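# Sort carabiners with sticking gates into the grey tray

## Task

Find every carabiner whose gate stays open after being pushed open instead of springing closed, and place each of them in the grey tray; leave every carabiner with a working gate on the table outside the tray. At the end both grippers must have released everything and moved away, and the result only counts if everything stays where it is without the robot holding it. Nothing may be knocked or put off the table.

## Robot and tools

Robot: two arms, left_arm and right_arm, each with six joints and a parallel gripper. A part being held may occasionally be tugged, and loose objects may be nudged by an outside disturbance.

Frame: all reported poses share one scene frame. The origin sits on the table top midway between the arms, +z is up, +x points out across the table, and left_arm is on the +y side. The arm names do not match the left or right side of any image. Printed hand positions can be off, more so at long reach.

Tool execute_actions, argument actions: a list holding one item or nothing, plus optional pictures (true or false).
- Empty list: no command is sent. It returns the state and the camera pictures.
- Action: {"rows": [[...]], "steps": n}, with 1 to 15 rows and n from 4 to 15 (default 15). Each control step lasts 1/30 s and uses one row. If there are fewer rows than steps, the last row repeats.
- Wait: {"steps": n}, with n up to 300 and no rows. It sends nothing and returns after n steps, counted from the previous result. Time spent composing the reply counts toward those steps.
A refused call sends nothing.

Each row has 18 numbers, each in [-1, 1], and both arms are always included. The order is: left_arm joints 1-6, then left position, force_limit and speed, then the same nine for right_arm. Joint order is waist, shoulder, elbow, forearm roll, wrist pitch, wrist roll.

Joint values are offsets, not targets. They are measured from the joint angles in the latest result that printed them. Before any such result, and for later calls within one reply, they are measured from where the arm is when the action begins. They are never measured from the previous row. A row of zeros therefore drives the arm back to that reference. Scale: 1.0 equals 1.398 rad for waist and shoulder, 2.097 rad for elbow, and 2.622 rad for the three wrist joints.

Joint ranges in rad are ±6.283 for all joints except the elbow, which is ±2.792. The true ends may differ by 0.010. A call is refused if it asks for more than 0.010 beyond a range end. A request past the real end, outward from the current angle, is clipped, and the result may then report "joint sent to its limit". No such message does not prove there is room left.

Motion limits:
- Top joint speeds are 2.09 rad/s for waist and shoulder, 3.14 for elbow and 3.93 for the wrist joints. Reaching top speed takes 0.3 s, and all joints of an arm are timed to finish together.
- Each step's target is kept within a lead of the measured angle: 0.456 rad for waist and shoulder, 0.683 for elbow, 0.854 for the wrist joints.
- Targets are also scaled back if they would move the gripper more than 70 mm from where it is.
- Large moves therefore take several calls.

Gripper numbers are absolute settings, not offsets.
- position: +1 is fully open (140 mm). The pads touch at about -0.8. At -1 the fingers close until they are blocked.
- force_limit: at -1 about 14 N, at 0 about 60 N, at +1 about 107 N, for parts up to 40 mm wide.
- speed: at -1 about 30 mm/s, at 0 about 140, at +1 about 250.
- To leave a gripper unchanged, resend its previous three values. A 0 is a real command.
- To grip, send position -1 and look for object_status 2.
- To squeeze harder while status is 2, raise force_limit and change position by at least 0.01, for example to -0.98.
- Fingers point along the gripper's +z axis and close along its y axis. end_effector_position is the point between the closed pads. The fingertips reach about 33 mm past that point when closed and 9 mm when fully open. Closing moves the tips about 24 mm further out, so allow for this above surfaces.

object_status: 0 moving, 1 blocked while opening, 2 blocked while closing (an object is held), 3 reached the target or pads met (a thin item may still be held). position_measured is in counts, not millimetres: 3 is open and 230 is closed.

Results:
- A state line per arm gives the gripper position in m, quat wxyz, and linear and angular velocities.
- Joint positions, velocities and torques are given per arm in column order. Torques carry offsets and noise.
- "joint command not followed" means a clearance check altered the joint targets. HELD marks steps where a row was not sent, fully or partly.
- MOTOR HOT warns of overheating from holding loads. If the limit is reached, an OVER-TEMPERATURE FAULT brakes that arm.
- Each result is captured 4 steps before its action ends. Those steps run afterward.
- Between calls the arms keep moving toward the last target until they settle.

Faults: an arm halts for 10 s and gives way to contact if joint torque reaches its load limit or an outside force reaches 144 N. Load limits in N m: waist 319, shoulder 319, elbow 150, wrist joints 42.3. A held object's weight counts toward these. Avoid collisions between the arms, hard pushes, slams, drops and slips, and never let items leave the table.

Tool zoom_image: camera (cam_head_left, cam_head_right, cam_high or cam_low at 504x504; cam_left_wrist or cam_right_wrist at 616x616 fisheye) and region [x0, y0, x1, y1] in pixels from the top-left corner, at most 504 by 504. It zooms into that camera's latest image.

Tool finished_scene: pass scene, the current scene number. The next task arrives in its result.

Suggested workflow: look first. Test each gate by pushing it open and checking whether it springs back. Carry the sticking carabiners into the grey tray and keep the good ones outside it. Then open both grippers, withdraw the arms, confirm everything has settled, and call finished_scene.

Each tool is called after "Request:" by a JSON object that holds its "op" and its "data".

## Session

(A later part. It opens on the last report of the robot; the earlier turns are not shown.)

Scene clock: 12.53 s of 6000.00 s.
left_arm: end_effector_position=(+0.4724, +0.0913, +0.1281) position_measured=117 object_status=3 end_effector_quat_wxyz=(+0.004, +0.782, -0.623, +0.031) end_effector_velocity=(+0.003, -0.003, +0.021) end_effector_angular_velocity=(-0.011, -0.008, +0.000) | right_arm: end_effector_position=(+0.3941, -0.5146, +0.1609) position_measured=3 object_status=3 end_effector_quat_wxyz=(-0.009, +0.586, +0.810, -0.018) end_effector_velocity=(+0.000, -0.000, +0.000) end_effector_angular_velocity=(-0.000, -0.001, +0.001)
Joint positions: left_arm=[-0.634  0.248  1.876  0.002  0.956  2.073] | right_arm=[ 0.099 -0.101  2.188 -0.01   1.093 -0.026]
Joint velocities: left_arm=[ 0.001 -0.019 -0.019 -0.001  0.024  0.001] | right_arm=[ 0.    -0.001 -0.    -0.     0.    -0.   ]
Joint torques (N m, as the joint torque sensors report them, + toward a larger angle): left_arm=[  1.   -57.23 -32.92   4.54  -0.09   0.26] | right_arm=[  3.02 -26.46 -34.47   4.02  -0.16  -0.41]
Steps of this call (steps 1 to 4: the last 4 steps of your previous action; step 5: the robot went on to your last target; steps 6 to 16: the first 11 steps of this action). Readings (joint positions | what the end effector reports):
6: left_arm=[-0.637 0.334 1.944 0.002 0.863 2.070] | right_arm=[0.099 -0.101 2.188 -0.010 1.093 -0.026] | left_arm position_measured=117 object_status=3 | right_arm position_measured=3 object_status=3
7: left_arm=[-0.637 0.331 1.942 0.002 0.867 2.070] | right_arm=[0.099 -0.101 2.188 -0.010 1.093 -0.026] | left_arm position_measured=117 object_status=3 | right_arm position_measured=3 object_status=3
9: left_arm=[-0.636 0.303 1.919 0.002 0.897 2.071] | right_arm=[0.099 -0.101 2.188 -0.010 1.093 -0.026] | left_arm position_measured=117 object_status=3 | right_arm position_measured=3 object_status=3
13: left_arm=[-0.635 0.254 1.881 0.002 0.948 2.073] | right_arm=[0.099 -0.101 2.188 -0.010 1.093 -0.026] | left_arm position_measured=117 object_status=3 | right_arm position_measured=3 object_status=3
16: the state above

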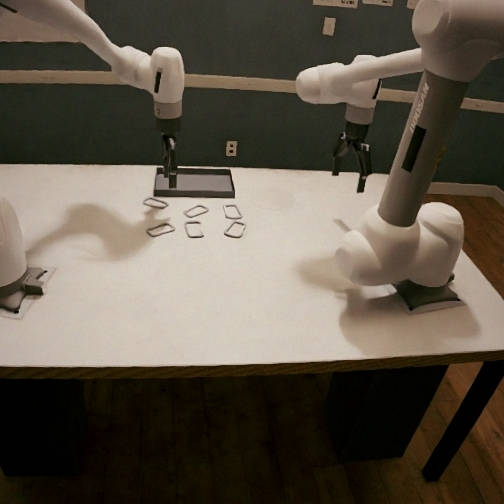

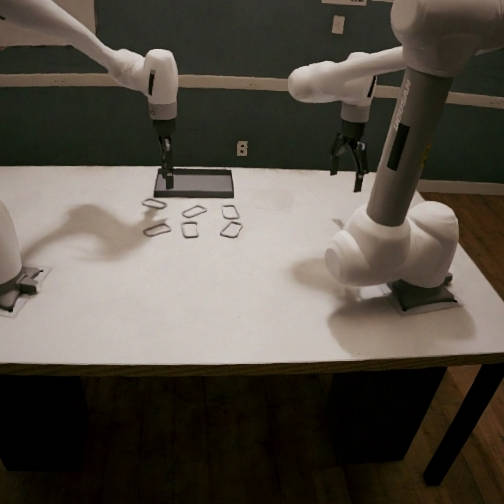

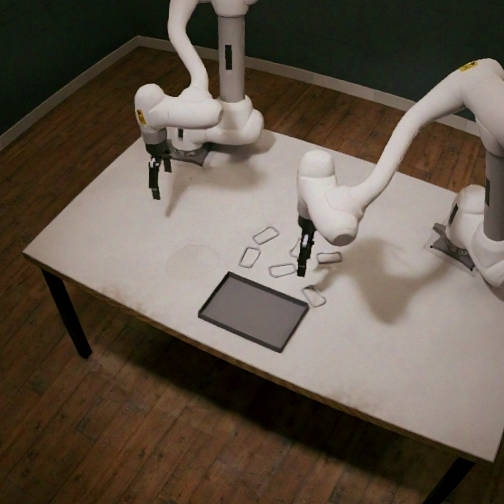

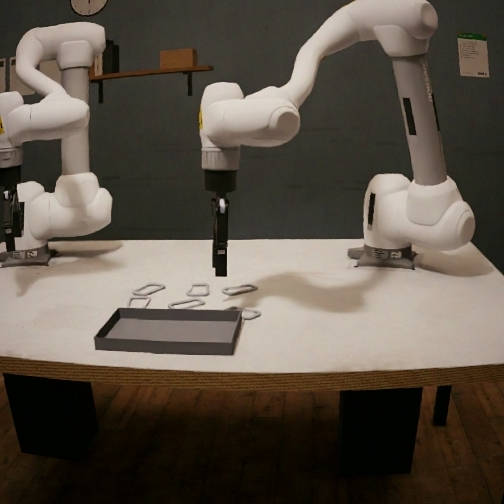

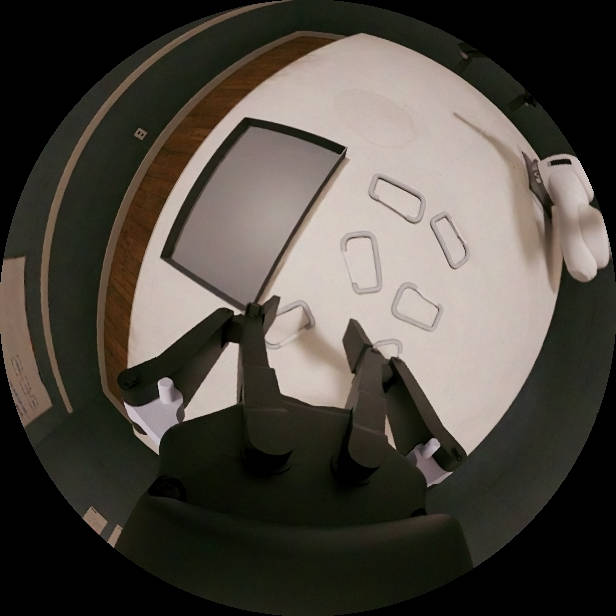

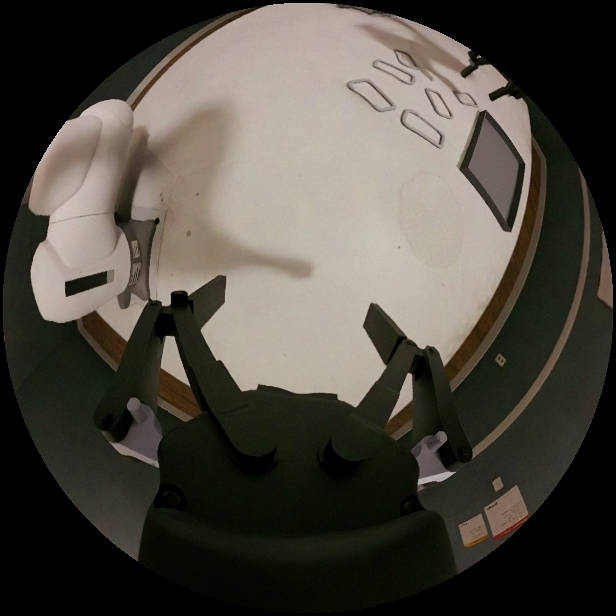

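Request:
{"op": "execute_actions", "data": {"actions": [{"rows":[[-0.11,0.0655,-0.0322,0,0.0143,-0.199,0.1,-0.7,0.3,0,0,0,0,0,0,1,0,0]],"steps":15}]}}

Request:
{"op": "execute_actions", "data": {"actions": [{"steps":4}], "pictures": true}}

Request:
{"op": "zoom_image", "data": {"camera": "cam_left_wrist", "region": [200, 180, 440, 400]}}

Scene clock: 13.33 s of 6000.00 s.
left_arm: end_effector_position=(+0.4207, +0.0162, +0.1041) position_measured=117 object_status=3 end_effector_quat_wxyz=(+0.001, +0.870, -0.493, +0.005) end_effector_velocity=(-0.145, -0.178, -0.066) end_effector_angular_velocity=(+0.102, +0.082, +0.786) | right_arm: end_effector_position=(+0.3941, -0.5146, +0.1609) position_measured=3 object_status=3 end_effector_quat_wxyz=(-0.009, +0.586, +0.810, -0.018) end_effector_velocity=(+0.000, +0.000, +0.000) end_effector_angular_velocity=(+0.001, -0.000, -0.001)
Joint positions: left_arm=[-0.766  0.326  1.818  0.002  0.988  1.627] | right_arm=[ 0.099 -0.101  2.188 -0.01   1.093 -0.026]
Joint velocities: left_arm=[-0.328  0.197 -0.141 -0.001  0.076 -1.113] | right_arm=[-0.    -0.001 -0.     0.001  0.     0.001]
Joint torques (N m, as the joint torque sensors report them, + toward a larger angle): left_arm=[ 12.08 -78.17 -31.98   4.74   0.57  -0.21] | right_arm=[  4.46 -25.97 -34.99   3.96   0.04  -0.15]
Steps of this call (steps 1 to 4: the last 4 steps of your previous action; steps 5 to 13: the robot went on to your last target; steps 14 to 24: the first 11 steps of this action). Readings (joint positions | what the end effector reports):
14: left_arm=[-0.634 0.246 1.875 0.002 0.957 2.073] | right_arm=[0.099 -0.101 2.188 -0.010 1.093 -0.026] | left_arm position_measured=117 object_status=3 | right_arm position_measured=3 object_status=3
15: left_arm=[-0.636 0.247 1.874 0.002 0.958 2.067] | right_arm=[0.099 -0.101 2.188 -0.010 1.093 -0.026] | left_arm position_measured=117 object_status=3 | right_arm position_measured=3 object_status=3
17: left_arm=[-0.653 0.258 1.867 0.002 0.962 2.010] | right_arm=[0.099 -0.101 2.188 -0.010 1.093 -0.026] | left_arm position_measured=117 object_status=3 | right_arm position_measured=3 object_status=3
21: left_arm=[-0.723 0.300 1.837 0.002 0.978 1.776] | right_arm=[0.099 -0.101 2.188 -0.010 1.093 -0.026] | left_arm position_measured=117 object_status=3 | right_arm position_measured=3 object_status=3
24: the state above

Scene clock: 13.47 s of 6000.00 s.
left_arm: end_effector_position=(+0.4114, +0.0050, +0.0999) position_measured=117 object_status=3 end_effector_quat_wxyz=(-0.001, +0.882, -0.471, +0.001) end_effector_velocity=(-0.007, -0.010, -0.001) end_effector_angular_velocity=(+0.003, +0.002, +0.059) | right_arm: end_effector_position=(+0.3941, -0.5146, +0.1609) position_measured=3 object_status=3 end_effector_quat_wxyz=(-0.009, +0.586, +0.810, -0.018) end_effector_velocity=(-0.000, +0.000, -0.000) end_effector_angular_velocity=(-0.000, +0.001, +0.001)
Joint positions: left_arm=[-0.787  0.338  1.809  0.002  0.993  1.556] | right_arm=[ 0.099 -0.101  2.188 -0.01   1.093 -0.026]
Joint velocities: left_arm=[-0.016  0.008 -0.01   0.     0.005 -0.075] | right_arm=[ 0.  0.  0. -0. -0. -0.]
Joint torques (N m, as the joint torque sensors report them, + toward a larger angle): left_arm=[ 12.95 -74.35 -33.98   4.73   0.25  -0.09] | right_arm=[  1.04 -24.83 -34.67   4.01  -0.24  -0.51]
Kept back: nothing.
Steps of this call (steps 1 to 4: the last 4 steps of your previous action). Readings (joint positions | what the end effector reports):
1: left_arm=[-0.776 0.332 1.814 0.002 0.990 1.594] | right_arm=[0.099 -0.101 2.188 -0.010 1.093 -0.026] | left_arm position_measured=117 object_status=3 | right_arm position_measured=3 object_status=3
2: left_arm=[-0.782 0.336 1.811 0.002 0.992 1.572] | right_arm=[0.099 -0.101 2.188 -0.010 1.093 -0.026] | left_arm position_measured=117 object_status=3 | right_arm position_measured=3 object_status=3
4: the state above

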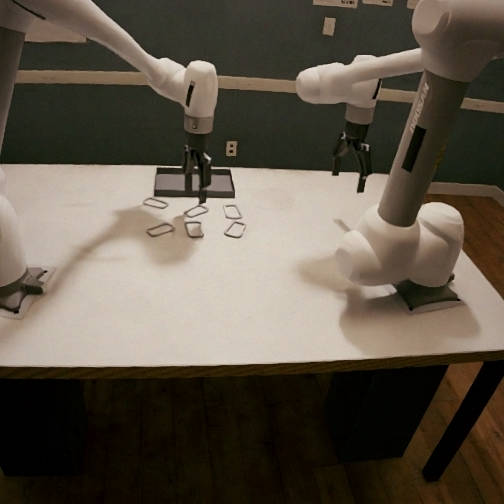

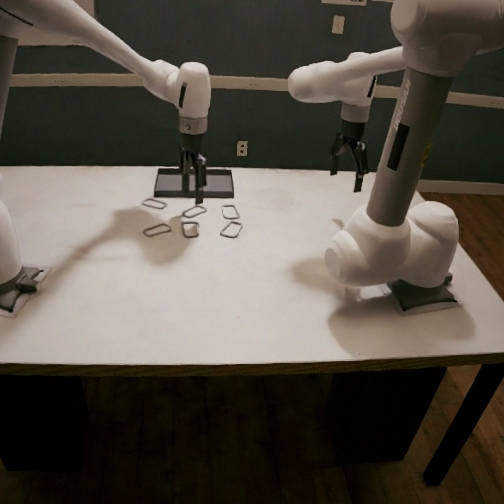

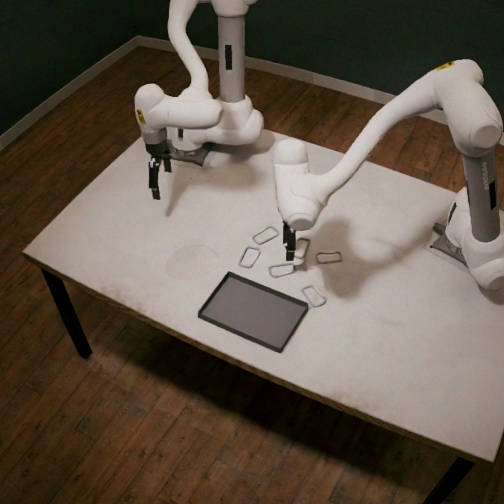

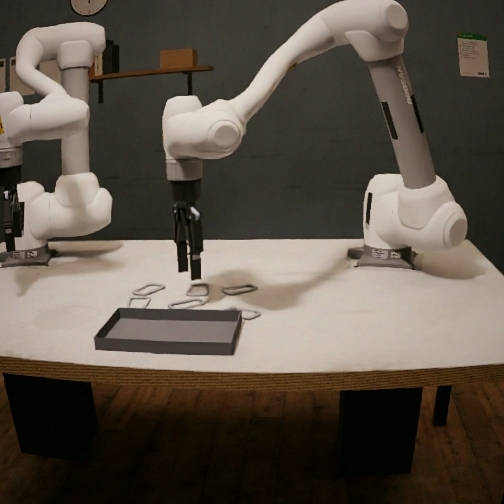

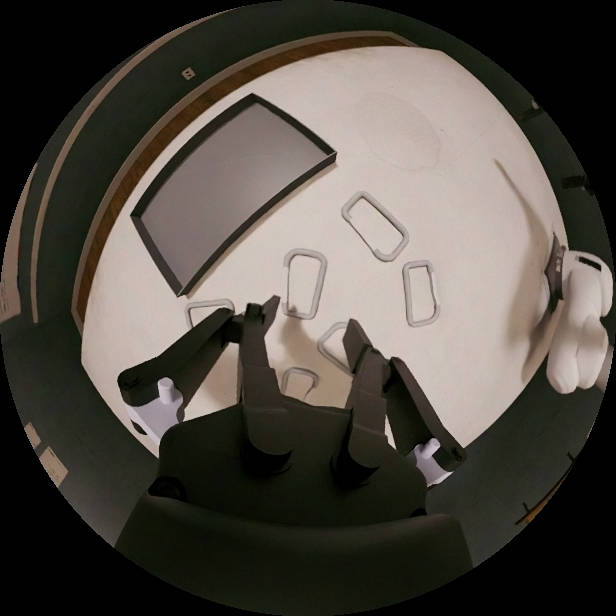

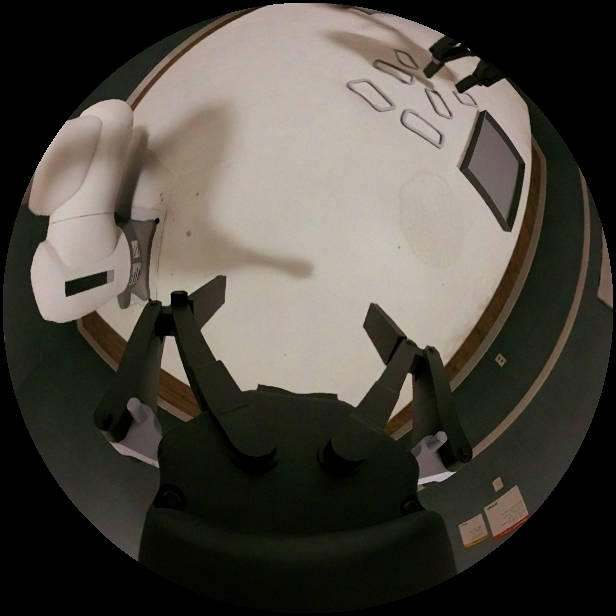

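Region (200, 180, 440, 400) of cam_left_wrist's 616x616 image, scaled by 2.100, with more detail than that image has; it fills the top 462 rows of this view, and the rest is white.

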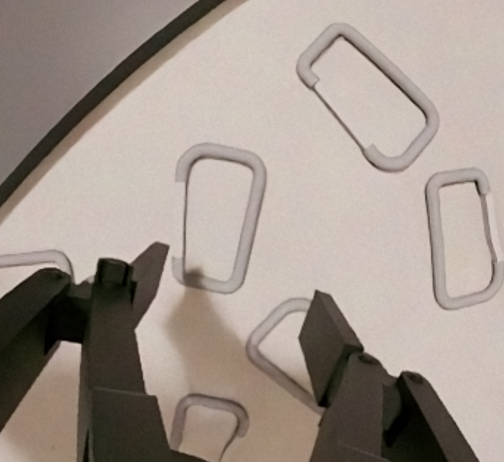

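Request:
{"op": "execute_actions", "data": {"actions": [{"rows":[[0.027,0.064,-0.032,0,-0.0077,-0.005,0.1,-0.7,0.3,0,0,0,0,0,0,1,0,0]],"steps":15}], "pictures": true}}

Request:
{"op": "zoom_image", "data": {"camera": "cam_left_wrist", "region": [220, 220, 420, 400]}}

Scene clock: 14.60 s of 6000.00 s.
left_arm: end_effector_position=(+0.4565, -0.0153, +0.0692) position_measured=117 object_status=3 end_effector_quat_wxyz=(-0.001, +0.894, -0.449, -0.000) end_effector_velocity=(+0.006, -0.003, -0.002) end_effector_angular_velocity=(-0.003, -0.003, +0.006) | right_arm: end_effector_position=(+0.3941, -0.5146, +0.1609) position_measured=3 object_status=3 end_effector_quat_wxyz=(-0.009, +0.586, +0.810, -0.018) end_effector_velocity=(-0.000, -0.000, -0.001) end_effector_angular_velocity=(-0.001, +0.003, +0.001)
Joint positions: left_arm=[-0.75   0.427  1.743  0.002  0.973  1.543] | right_arm=[ 0.099 -0.101  2.188 -0.01   1.093 -0.026]
Joint velocities: left_arm=[ 0.004  0.009 -0.009  0.001 -0.004 -0.001] | right_arm=[ 0.     0.002  0.     0.    -0.    -0.001]
Joint torques (N m, as the joint torque sensors report them, + toward a larger angle): left_arm=[  0.81 -77.59 -33.14   4.51   0.07   0.17] | right_arm=[  3.5  -25.99 -34.76   3.77  -0.11  -0.36]
Steps of this call (steps 1 to 23: the robot went on to your last target; steps 24 to 34: the first 11 steps of this action). Readings (joint positions | what the end effector reports):
24: left_arm=[-0.788 0.339 1.809 0.002 0.993 1.551] | right_arm=[0.099 -0.101 2.188 -0.010 1.093 -0.026] | left_arm position_measured=117 object_status=3 | right_arm position_measured=3 object_status=3
25: left_arm=[-0.787 0.343 1.806 0.002 0.993 1.551] | right_arm=[0.099 -0.101 2.188 -0.010 1.093 -0.026] | left_arm position_measured=117 object_status=3 | right_arm position_measured=3 object_status=3
27: left_arm=[-0.774 0.372 1.784 0.002 0.987 1.548] | right_arm=[0.099 -0.101 2.188 -0.010 1.093 -0.026] | left_arm position_measured=117 object_status=3 | right_arm position_measured=3 object_status=3
31: left_arm=[-0.751 0.424 1.746 0.002 0.974 1.543] | right_arm=[0.099 -0.101 2.188 -0.010 1.093 -0.026] | left_arm position_measured=117 object_status=3 | right_arm position_measured=3 object_status=3
34: the state above

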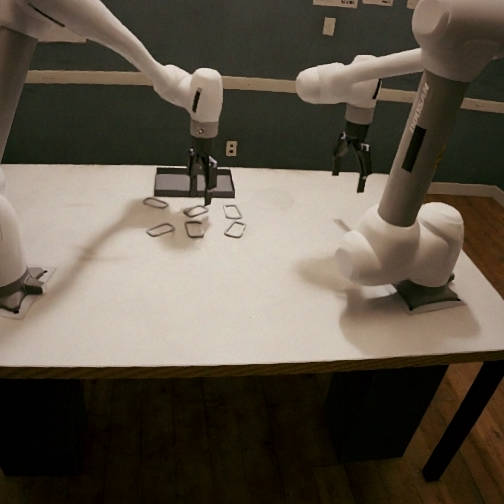

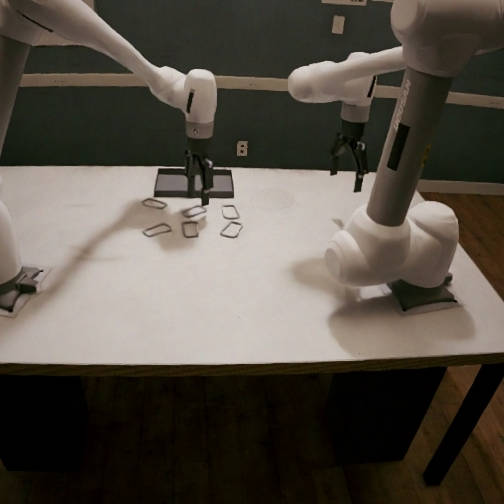

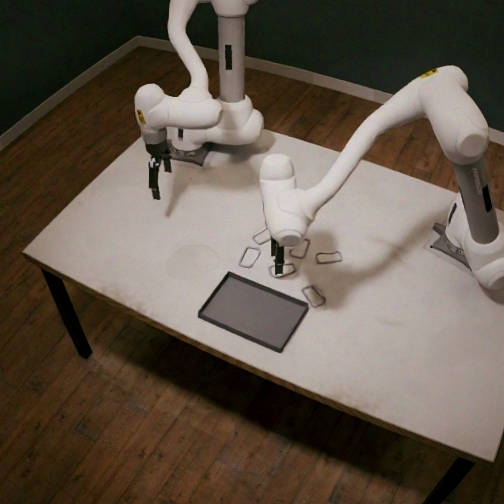

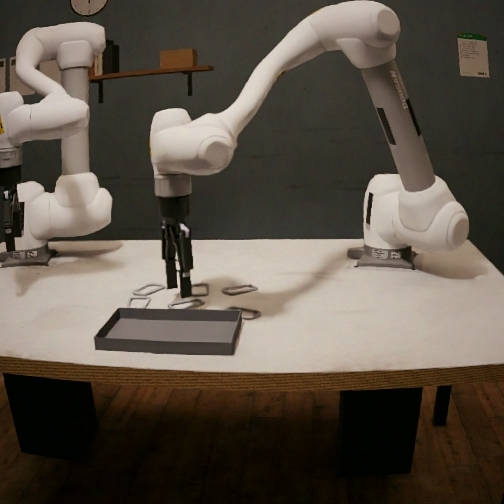

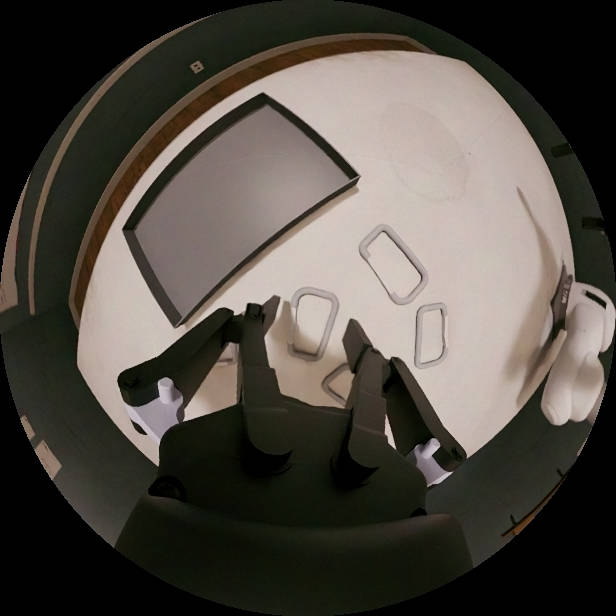

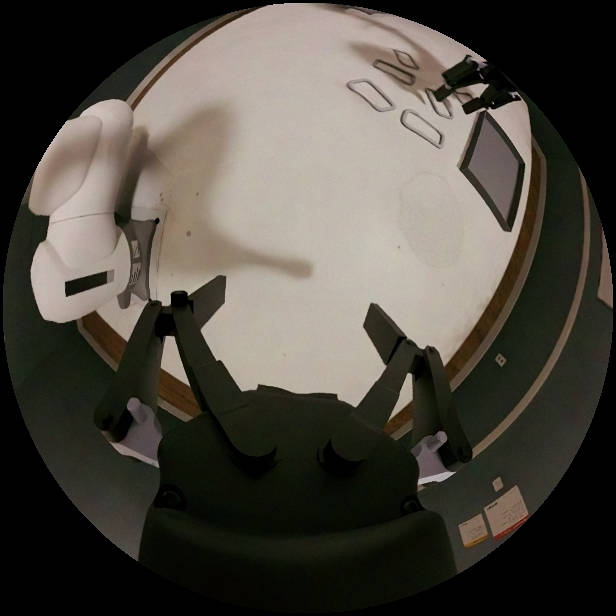

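Region (220, 220, 420, 400) of cam_left_wrist's 616x616 image, scaled by 2.520, with more detail than that image has; it fills the top 454 rows of this view, and the rest is white.

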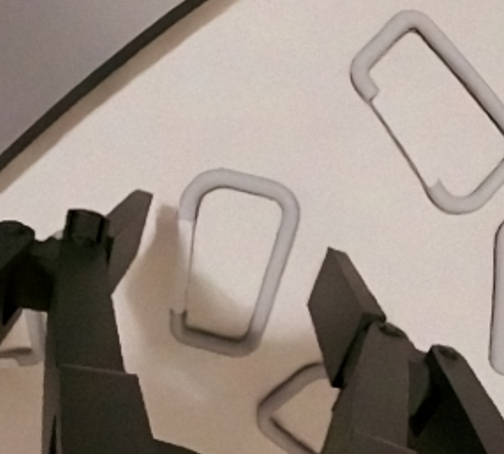

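Request:
{"op": "execute_actions", "data": {"actions": [{"rows":[[0,-0.0103,0.0102,0,-0.0032,0,0.1,-0.3,-0.5,0,0,0,0,0,0,1,0,0],[0,-0.0103,0.0102,0,-0.0032,0,0.1,-0.3,-0.5,0,0,0,0,0,0,1,0,0],[0,-0.0103,0.0102,0,-0.0032,0,0.1,-0.3,-0.5,0,0,0,0,0,0,1,0,0],[0,-0.0103,0.0102,0,-0.0032,0,0.1,-0.3,-0.5,0,0,0,0,0,0,1,0,0],[0,0.0069,0.0186,0,-0.0191,0,0.1,-0.3,-0.5,0,0,0,0,0,0,1,0,0]],"steps":15}]}}

Request:
{"op": "execute_actions", "data": {"actions": [{"rows":[[0,0,0,0,0,0,-0.5,-0.3,-0.5,0,0,0,0,0,0,1,0,0]],"steps":15}]}}

Request:
{"op": "execute_actions", "data": {"actions": [{"steps":10}], "pictures": true}}

Request:
{"op": "zoom_image", "data": {"camera": "cam_left_wrist", "region": [220, 220, 420, 400]}}

Scene clock: 15.30 s of 6000.00 s.
left_arm: end_effector_position=(+0.4509, -0.0073, +0.0463) position_measured=117 object_status=3 end_effector_quat_wxyz=(-0.001, +0.894, -0.449, +0.000) end_effector_velocity=(+0.000, +0.001, -0.022) end_effector_angular_velocity=(-0.003, -0.002, +0.002) | right_arm: end_effector_position=(+0.3941, -0.5146, +0.1609) position_measured=3 object_status=3 end_effector_quat_wxyz=(-0.009, +0.586, +0.810, -0.018) end_effector_velocity=(-0.000, +0.000, +0.000) end_effector_angular_velocity=(+0.001, -0.000, +0.000)
Joint positions: left_arm=[-0.75   0.435  1.78   0.002  0.926  1.543] | right_arm=[ 0.099 -0.101  2.188 -0.01   1.093 -0.026]
Joint velocities: left_arm=[ 0.001  0.019  0.019 -0.001 -0.041  0.   ] | right_arm=[ 0.001 -0.001  0.     0.    -0.     0.   ]
Joint torques (N m, as the joint torque sensors report them, + toward a larger angle): left_arm=[ -0.38 -80.72 -33.05   4.38   0.27  -0.14] | right_arm=[  3.67 -25.   -33.02   3.83   0.    -0.07]
Steps of this call (steps 1 to 4: the last 4 steps of your previous action; steps 5 to 10: the robot went on to your last target; steps 11 to 21: the first 11 steps of this action). Readings (joint positions | what the end effector reports):
11: left_arm=[-0.749 0.428 1.742 0.002 0.973 1.543] | right_arm=[0.099 -0.101 2.188 -0.010 1.093 -0.026] | left_arm position_measured=117 object_status=3 | right_arm position_measured=3 object_status=3
12: left_arm=[-0.749 0.426 1.746 0.002 0.971 1.543] | right_arm=[0.099 -0.101 2.188 -0.010 1.093 -0.026] | left_arm position_measured=117 object_status=3 | right_arm position_measured=3 object_status=3
14: left_arm=[-0.749 0.417 1.757 0.002 0.967 1.543] | right_arm=[0.099 -0.101 2.188 -0.010 1.093 -0.026] | left_arm position_measured=117 object_status=3 | right_arm position_measured=3 object_status=3
18: left_arm=[-0.750 0.429 1.775 0.002 0.937 1.543] | right_arm=[0.099 -0.101 2.188 -0.010 1.093 -0.026] | left_arm position_measured=117 object_status=3 | right_arm position_measured=3 object_status=3
21: the state above

Scene clock: 15.80 s of 6000.00 s.
left_arm: end_effector_position=(+0.4508, -0.0072, +0.0448) position_measured=160 object_status=0 end_effector_quat_wxyz=(-0.001, +0.894, -0.449, +0.000) end_effector_velocity=(-0.001, -0.001, +0.001) end_effector_angular_velocity=(-0.001, -0.001, -0.000) | right_arm: end_effector_position=(+0.3941, -0.5146, +0.1609) position_measured=3 object_status=3 end_effector_quat_wxyz=(-0.009, +0.586, +0.810, -0.018) end_effector_velocity=(-0.000, +0.000, +0.000) end_effector_angular_velocity=(+0.001, -0.001, +0.001)
Joint positions: left_arm=[-0.75   0.436  1.782  0.002  0.923  1.543] | right_arm=[ 0.099 -0.101  2.188 -0.01   1.093 -0.026]
Joint velocities: left_arm=[-0.001 -0.002 -0.     0.     0.    -0.002] | right_arm=[ 0.    -0.001  0.     0.     0.    -0.001]
Joint torques (N m, as the joint torque sensors report them, + toward a larger angle): left_arm=[ -0.2  -76.43 -31.82   4.34   0.08   0.07] | right_arm=[  1.76 -26.79 -34.73   4.03  -0.09  -0.2 ]
Steps of this call (steps 1 to 4: the last 4 steps of your previous action; steps 5 to 15: the first 11 steps of this action, its rows measured from where the robot was after step 4). Readings (joint positions | what the end effector reports):
4: left_arm=[-0.750 0.436 1.782 0.002 0.923 1.543] | right_arm=[0.099 -0.101 2.188 -0.010 1.093 -0.026] | left_arm position_measured=117 object_status=3 | right_arm position_measured=3 object_status=3
5: left_arm=[-0.750 0.436 1.782 0.002 0.923 1.543] | right_arm=[0.099 -0.101 2.188 -0.010 1.093 -0.026] | left_arm position_measured=117 object_status=0 | right_arm position_measured=3 object_status=3
6: left_arm=[-0.750 0.436 1.782 0.002 0.923 1.543] | right_arm=[0.099 -0.101 2.188 -0.010 1.093 -0.026] | left_arm position_measured=118 object_status=0 | right_arm position_measured=3 object_status=3
8: left_arm=[-0.750 0.436 1.782 0.002 0.923 1.543] | right_arm=[0.099 -0.101 2.188 -0.010 1.093 -0.026] | left_arm position_measured=127 object_status=0 | right_arm position_measured=3 object_status=3
12: left_arm=[-0.750 0.436 1.782 0.002 0.923 1.543] | right_arm=[0.099 -0.101 2.188 -0.010 1.093 -0.026] | left_arm position_measured=146 object_status=0 | right_arm position_measured=3 object_status=3
15: the state above

Scene clock: 16.13 s of 6000.00 s.
left_arm: end_effector_position=(+0.4508, -0.0072, +0.0448) position_measured=192 object_status=0 end_effector_quat_wxyz=(-0.001, +0.894, -0.449, +0.001) end_effector_velocity=(-0.000, -0.000, +0.001) end_effector_angular_velocity=(-0.001, -0.001, +0.001) | right_arm: end_effector_position=(+0.3941, -0.5146, +0.1609) position_measured=3 object_status=3 end_effector_quat_wxyz=(-0.009, +0.586, +0.810, -0.018) end_effector_velocity=(+0.000, -0.000, +0.001) end_effector_angular_velocity=(+0.000, -0.001, -0.000)
Joint positions: left_arm=[-0.75   0.436  1.782  0.002  0.923  1.543] | right_arm=[ 0.099 -0.101  2.188 -0.01   1.093 -0.026]
Joint velocities: left_arm=[-0.    -0.001 -0.    -0.    -0.    -0.001] | right_arm=[-0.    -0.001 -0.     0.     0.     0.   ]
Joint torques (N m, as the joint torque sensors report them, + toward a larger angle): left_arm=[ -0.89 -76.5  -31.94   4.35   0.2   -0.09] | right_arm=[  3.21 -24.87 -34.49   3.95   0.19  -0.34]
Kept back: nothing.
Steps of this call (steps 1 to 4: the last 4 steps of your previous action; steps 5 to 10: the robot went on to your last target). Readings (joint positions | what the end effector reports):
1: left_arm=[-0.750 0.436 1.782 0.002 0.923 1.543] | right_arm=[0.099 -0.101 2.188 -0.010 1.093 -0.026] | left_arm position_measured=164 object_status=0 | right_arm position_measured=3 object_status=3
2: left_arm=[-0.750 0.436 1.782 0.002 0.923 1.543] | right_arm=[0.099 -0.101 2.188 -0.010 1.093 -0.026] | left_arm position_measured=169 object_status=0 | right_arm position_measured=3 object_status=3
4: left_arm=[-0.750 0.436 1.782 0.002 0.923 1.543] | right_arm=[0.099 -0.101 2.188 -0.010 1.093 -0.026] | left_arm position_measured=178 object_status=0 | right_arm position_measured=3 object_status=3
8: left_arm=[-0.750 0.436 1.782 0.002 0.923 1.543] | right_arm=[0.099 -0.101 2.188 -0.010 1.093 -0.026] | left_arm position_measured=192 object_status=0 | right_arm position_measured=3 object_status=3
10: the state above

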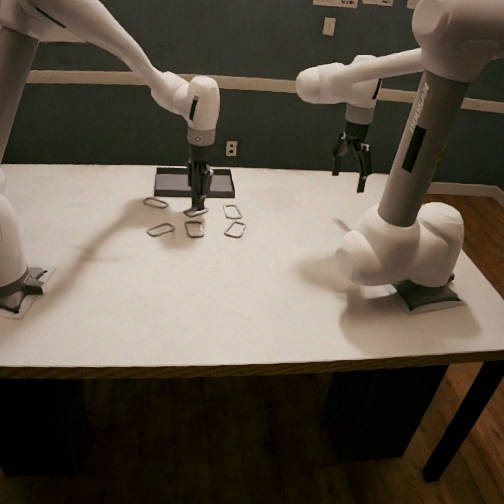

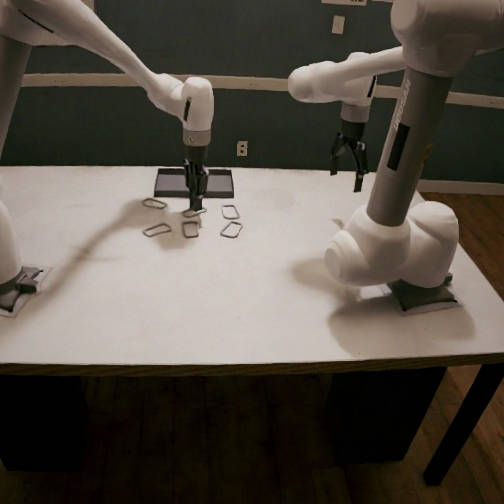

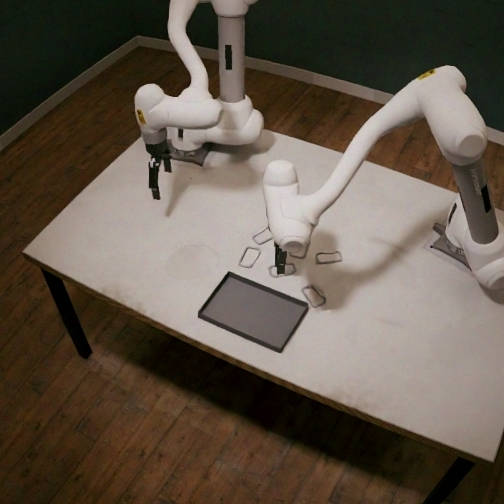

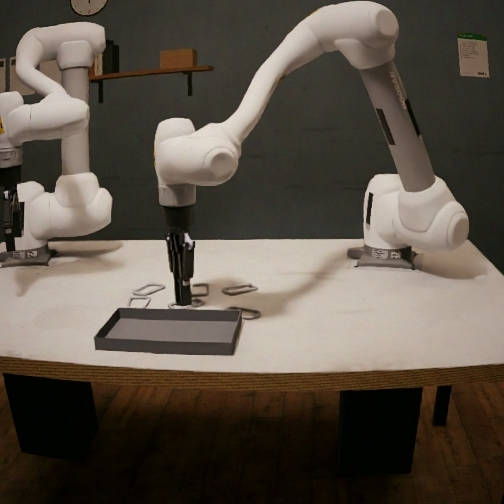

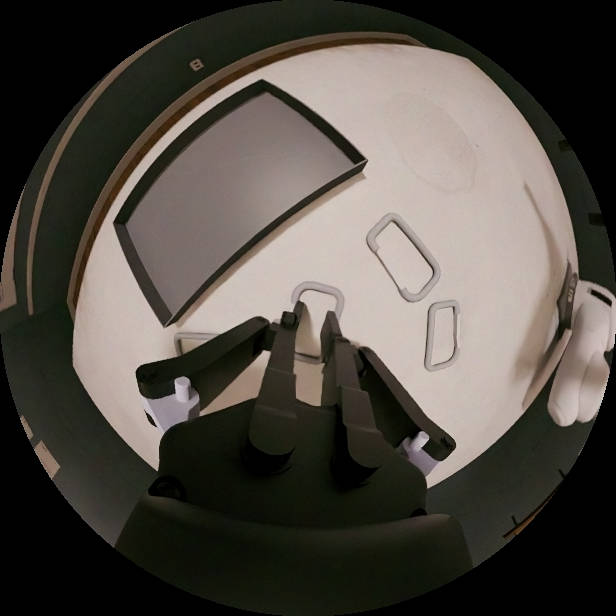

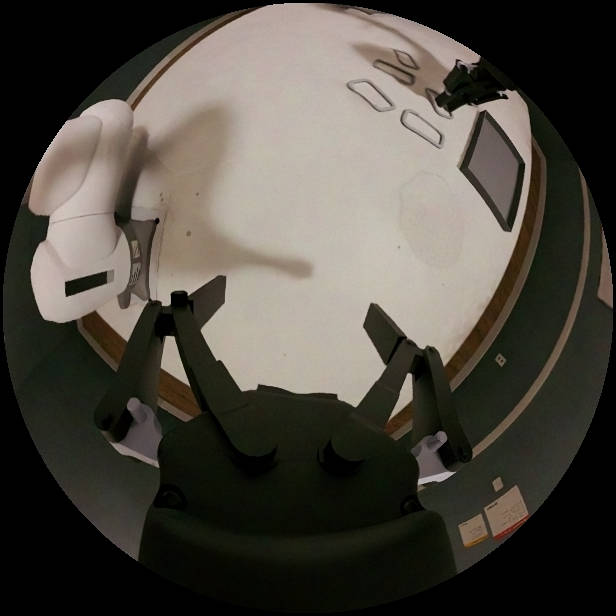

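Region (220, 220, 420, 400) of cam_left_wrist's 616x616 image, scaled by 2.520, with more detail than that image has; it fills the top 454 rows of this view, and the rest is white.

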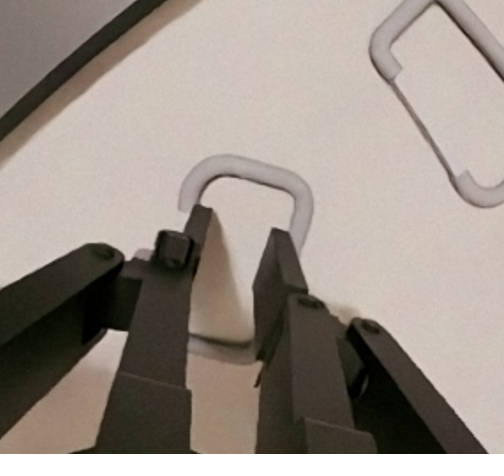

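Request:
{"op": "execute_actions", "data": {"actions": [{"rows":[[0,0,0,0,0,0,0.1,-0.3,0.5,0,0,0,0,0,0,1,0,0],[0,0,0,0,0,0,0.1,-0.3,0.5,0,0,0,0,0,0,1,0,0],[0,0,0,0,0,0,0.1,-0.3,0.5,0,0,0,0,0,0,1,0,0],[0,0,0,0,0,0,0.1,-0.3,0.5,0,0,0,0,0,0,1,0,0],[0,0,0,0,0,0,0.1,-0.3,0.5,0,0,0,0,0,0,1,0,0],[0,0,0,0,0,0,0.1,-0.3,0.5,0,0,0,0,0,0,1,0,0],[0,0,0,0,0,0,0.1,-0.3,0.5,0,0,0,0,0,0,1,0,0],[0,0,0,0,0,0,0.1,-0.3,0.5,0,0,0,0,0,0,1,0,0],[0,0.003,0.0014,0,-0.0028,0,0.1,-0.3,0.5,0,0,0,0,0,0,1,0,0]],"steps":15}], "pictures": true}}

Request:
{"op": "zoom_image", "data": {"camera": "cam_left_wrist", "region": [220, 220, 420, 400]}}

Scene clock: 16.87 s of 6000.00 s.
left_arm: end_effector_position=(+0.4507, -0.0071, +0.0428) position_measured=117 object_status=0 end_effector_quat_wxyz=(-0.001, +0.894, -0.449, +0.000) end_effector_velocity=(-0.002, +0.003, -0.038) end_effector_angular_velocity=(+0.006, +0.004, -0.000) | right_arm: end_effector_position=(+0.3941, -0.5146, +0.1609) position_measured=3 object_status=3 end_effector_quat_wxyz=(-0.009, +0.586, +0.810, -0.018) end_effector_velocity=(+0.000, +0.000, +0.000) end_effector_angular_velocity=(-0.000, -0.001, +0.001)
Joint positions: left_arm=[-0.75   0.438  1.783  0.002  0.92   1.543] | right_arm=[ 0.099 -0.101  2.188 -0.01   1.093 -0.026]
Joint velocities: left_arm=[-0.     0.036  0.028 -0.    -0.057  0.   ] | right_arm=[ 0.     0.    -0.001 -0.    -0.    -0.   ]
Joint torques (N m, as the joint torque sensors report them, + toward a larger angle): left_arm=[ -0.12 -79.4  -32.99   4.36  -0.02   0.01] | right_arm=[  4.7  -23.96 -34.76   3.78  -0.18  -0.23]
Steps of this call (steps 1 to 11: the robot went on to your last target; steps 12 to 22: the first 11 steps of this action). Readings (joint positions | what the end effector reports):
12: left_arm=[-0.750 0.436 1.782 0.002 0.923 1.543] | right_arm=[0.099 -0.101 2.188 -0.010 1.093 -0.026] | left_arm position_measured=192 object_status=0 | right_arm position_measured=3 object_status=3
13: left_arm=[-0.750 0.436 1.782 0.002 0.923 1.543] | right_arm=[0.099 -0.101 2.188 -0.010 1.093 -0.026] | left_arm position_measured=188 object_status=0 | right_arm position_measured=3 object_status=3
15: left_arm=[-0.750 0.436 1.782 0.002 0.923 1.543] | right_arm=[0.099 -0.101 2.188 -0.010 1.093 -0.026] | left_arm position_measured=167 object_status=0 | right_arm position_measured=3 object_status=3
19: left_arm=[-0.750 0.436 1.782 0.002 0.923 1.543] | right_arm=[0.099 -0.101 2.188 -0.010 1.093 -0.026] | left_arm position_measured=125 object_status=0 | right_arm position_measured=3 object_status=3
22: the state above

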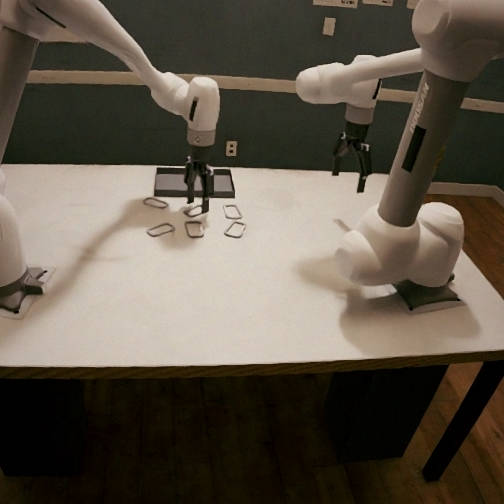

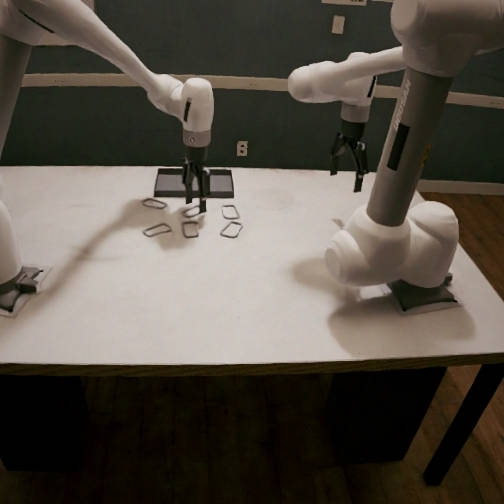

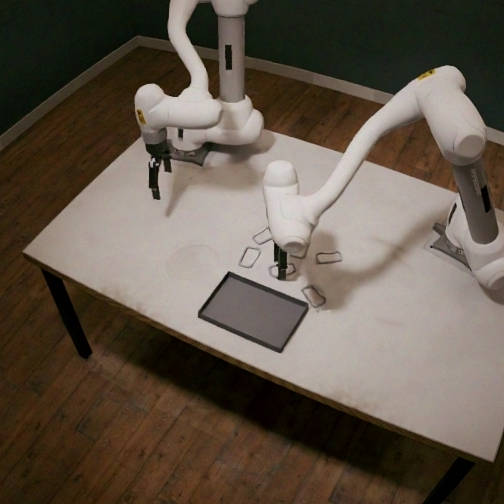

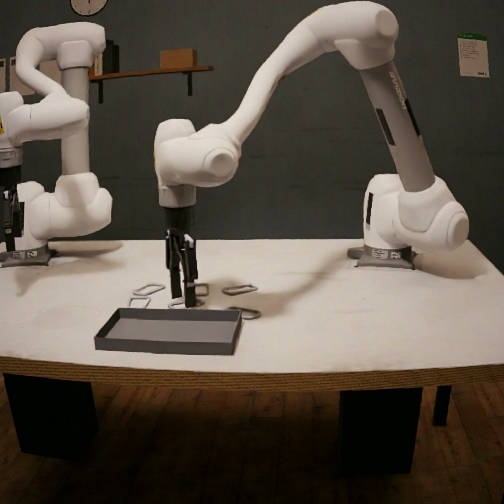

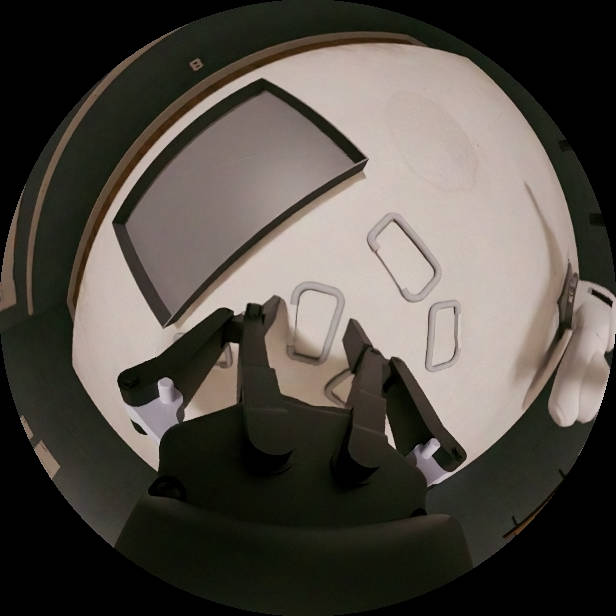

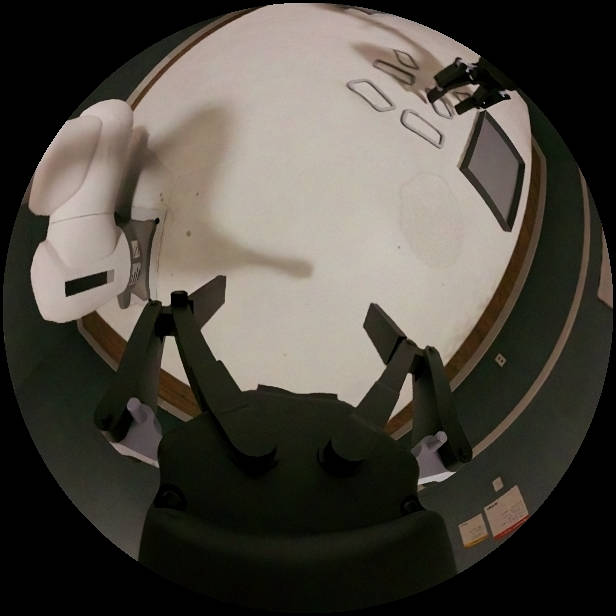

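Region (220, 220, 420, 400) of cam_left_wrist's 616x616 image, scaled by 2.520, with more detail than that image has; it fills the top 454 rows of this view, and the rest is white.

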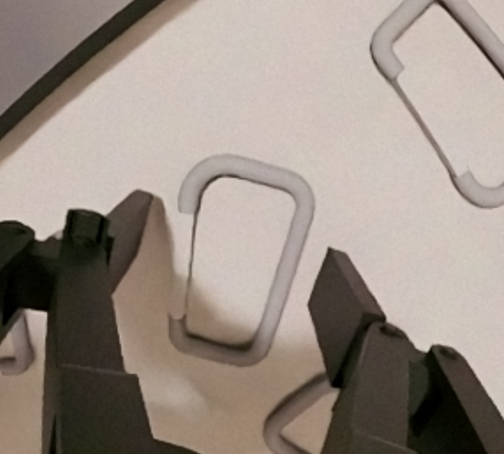

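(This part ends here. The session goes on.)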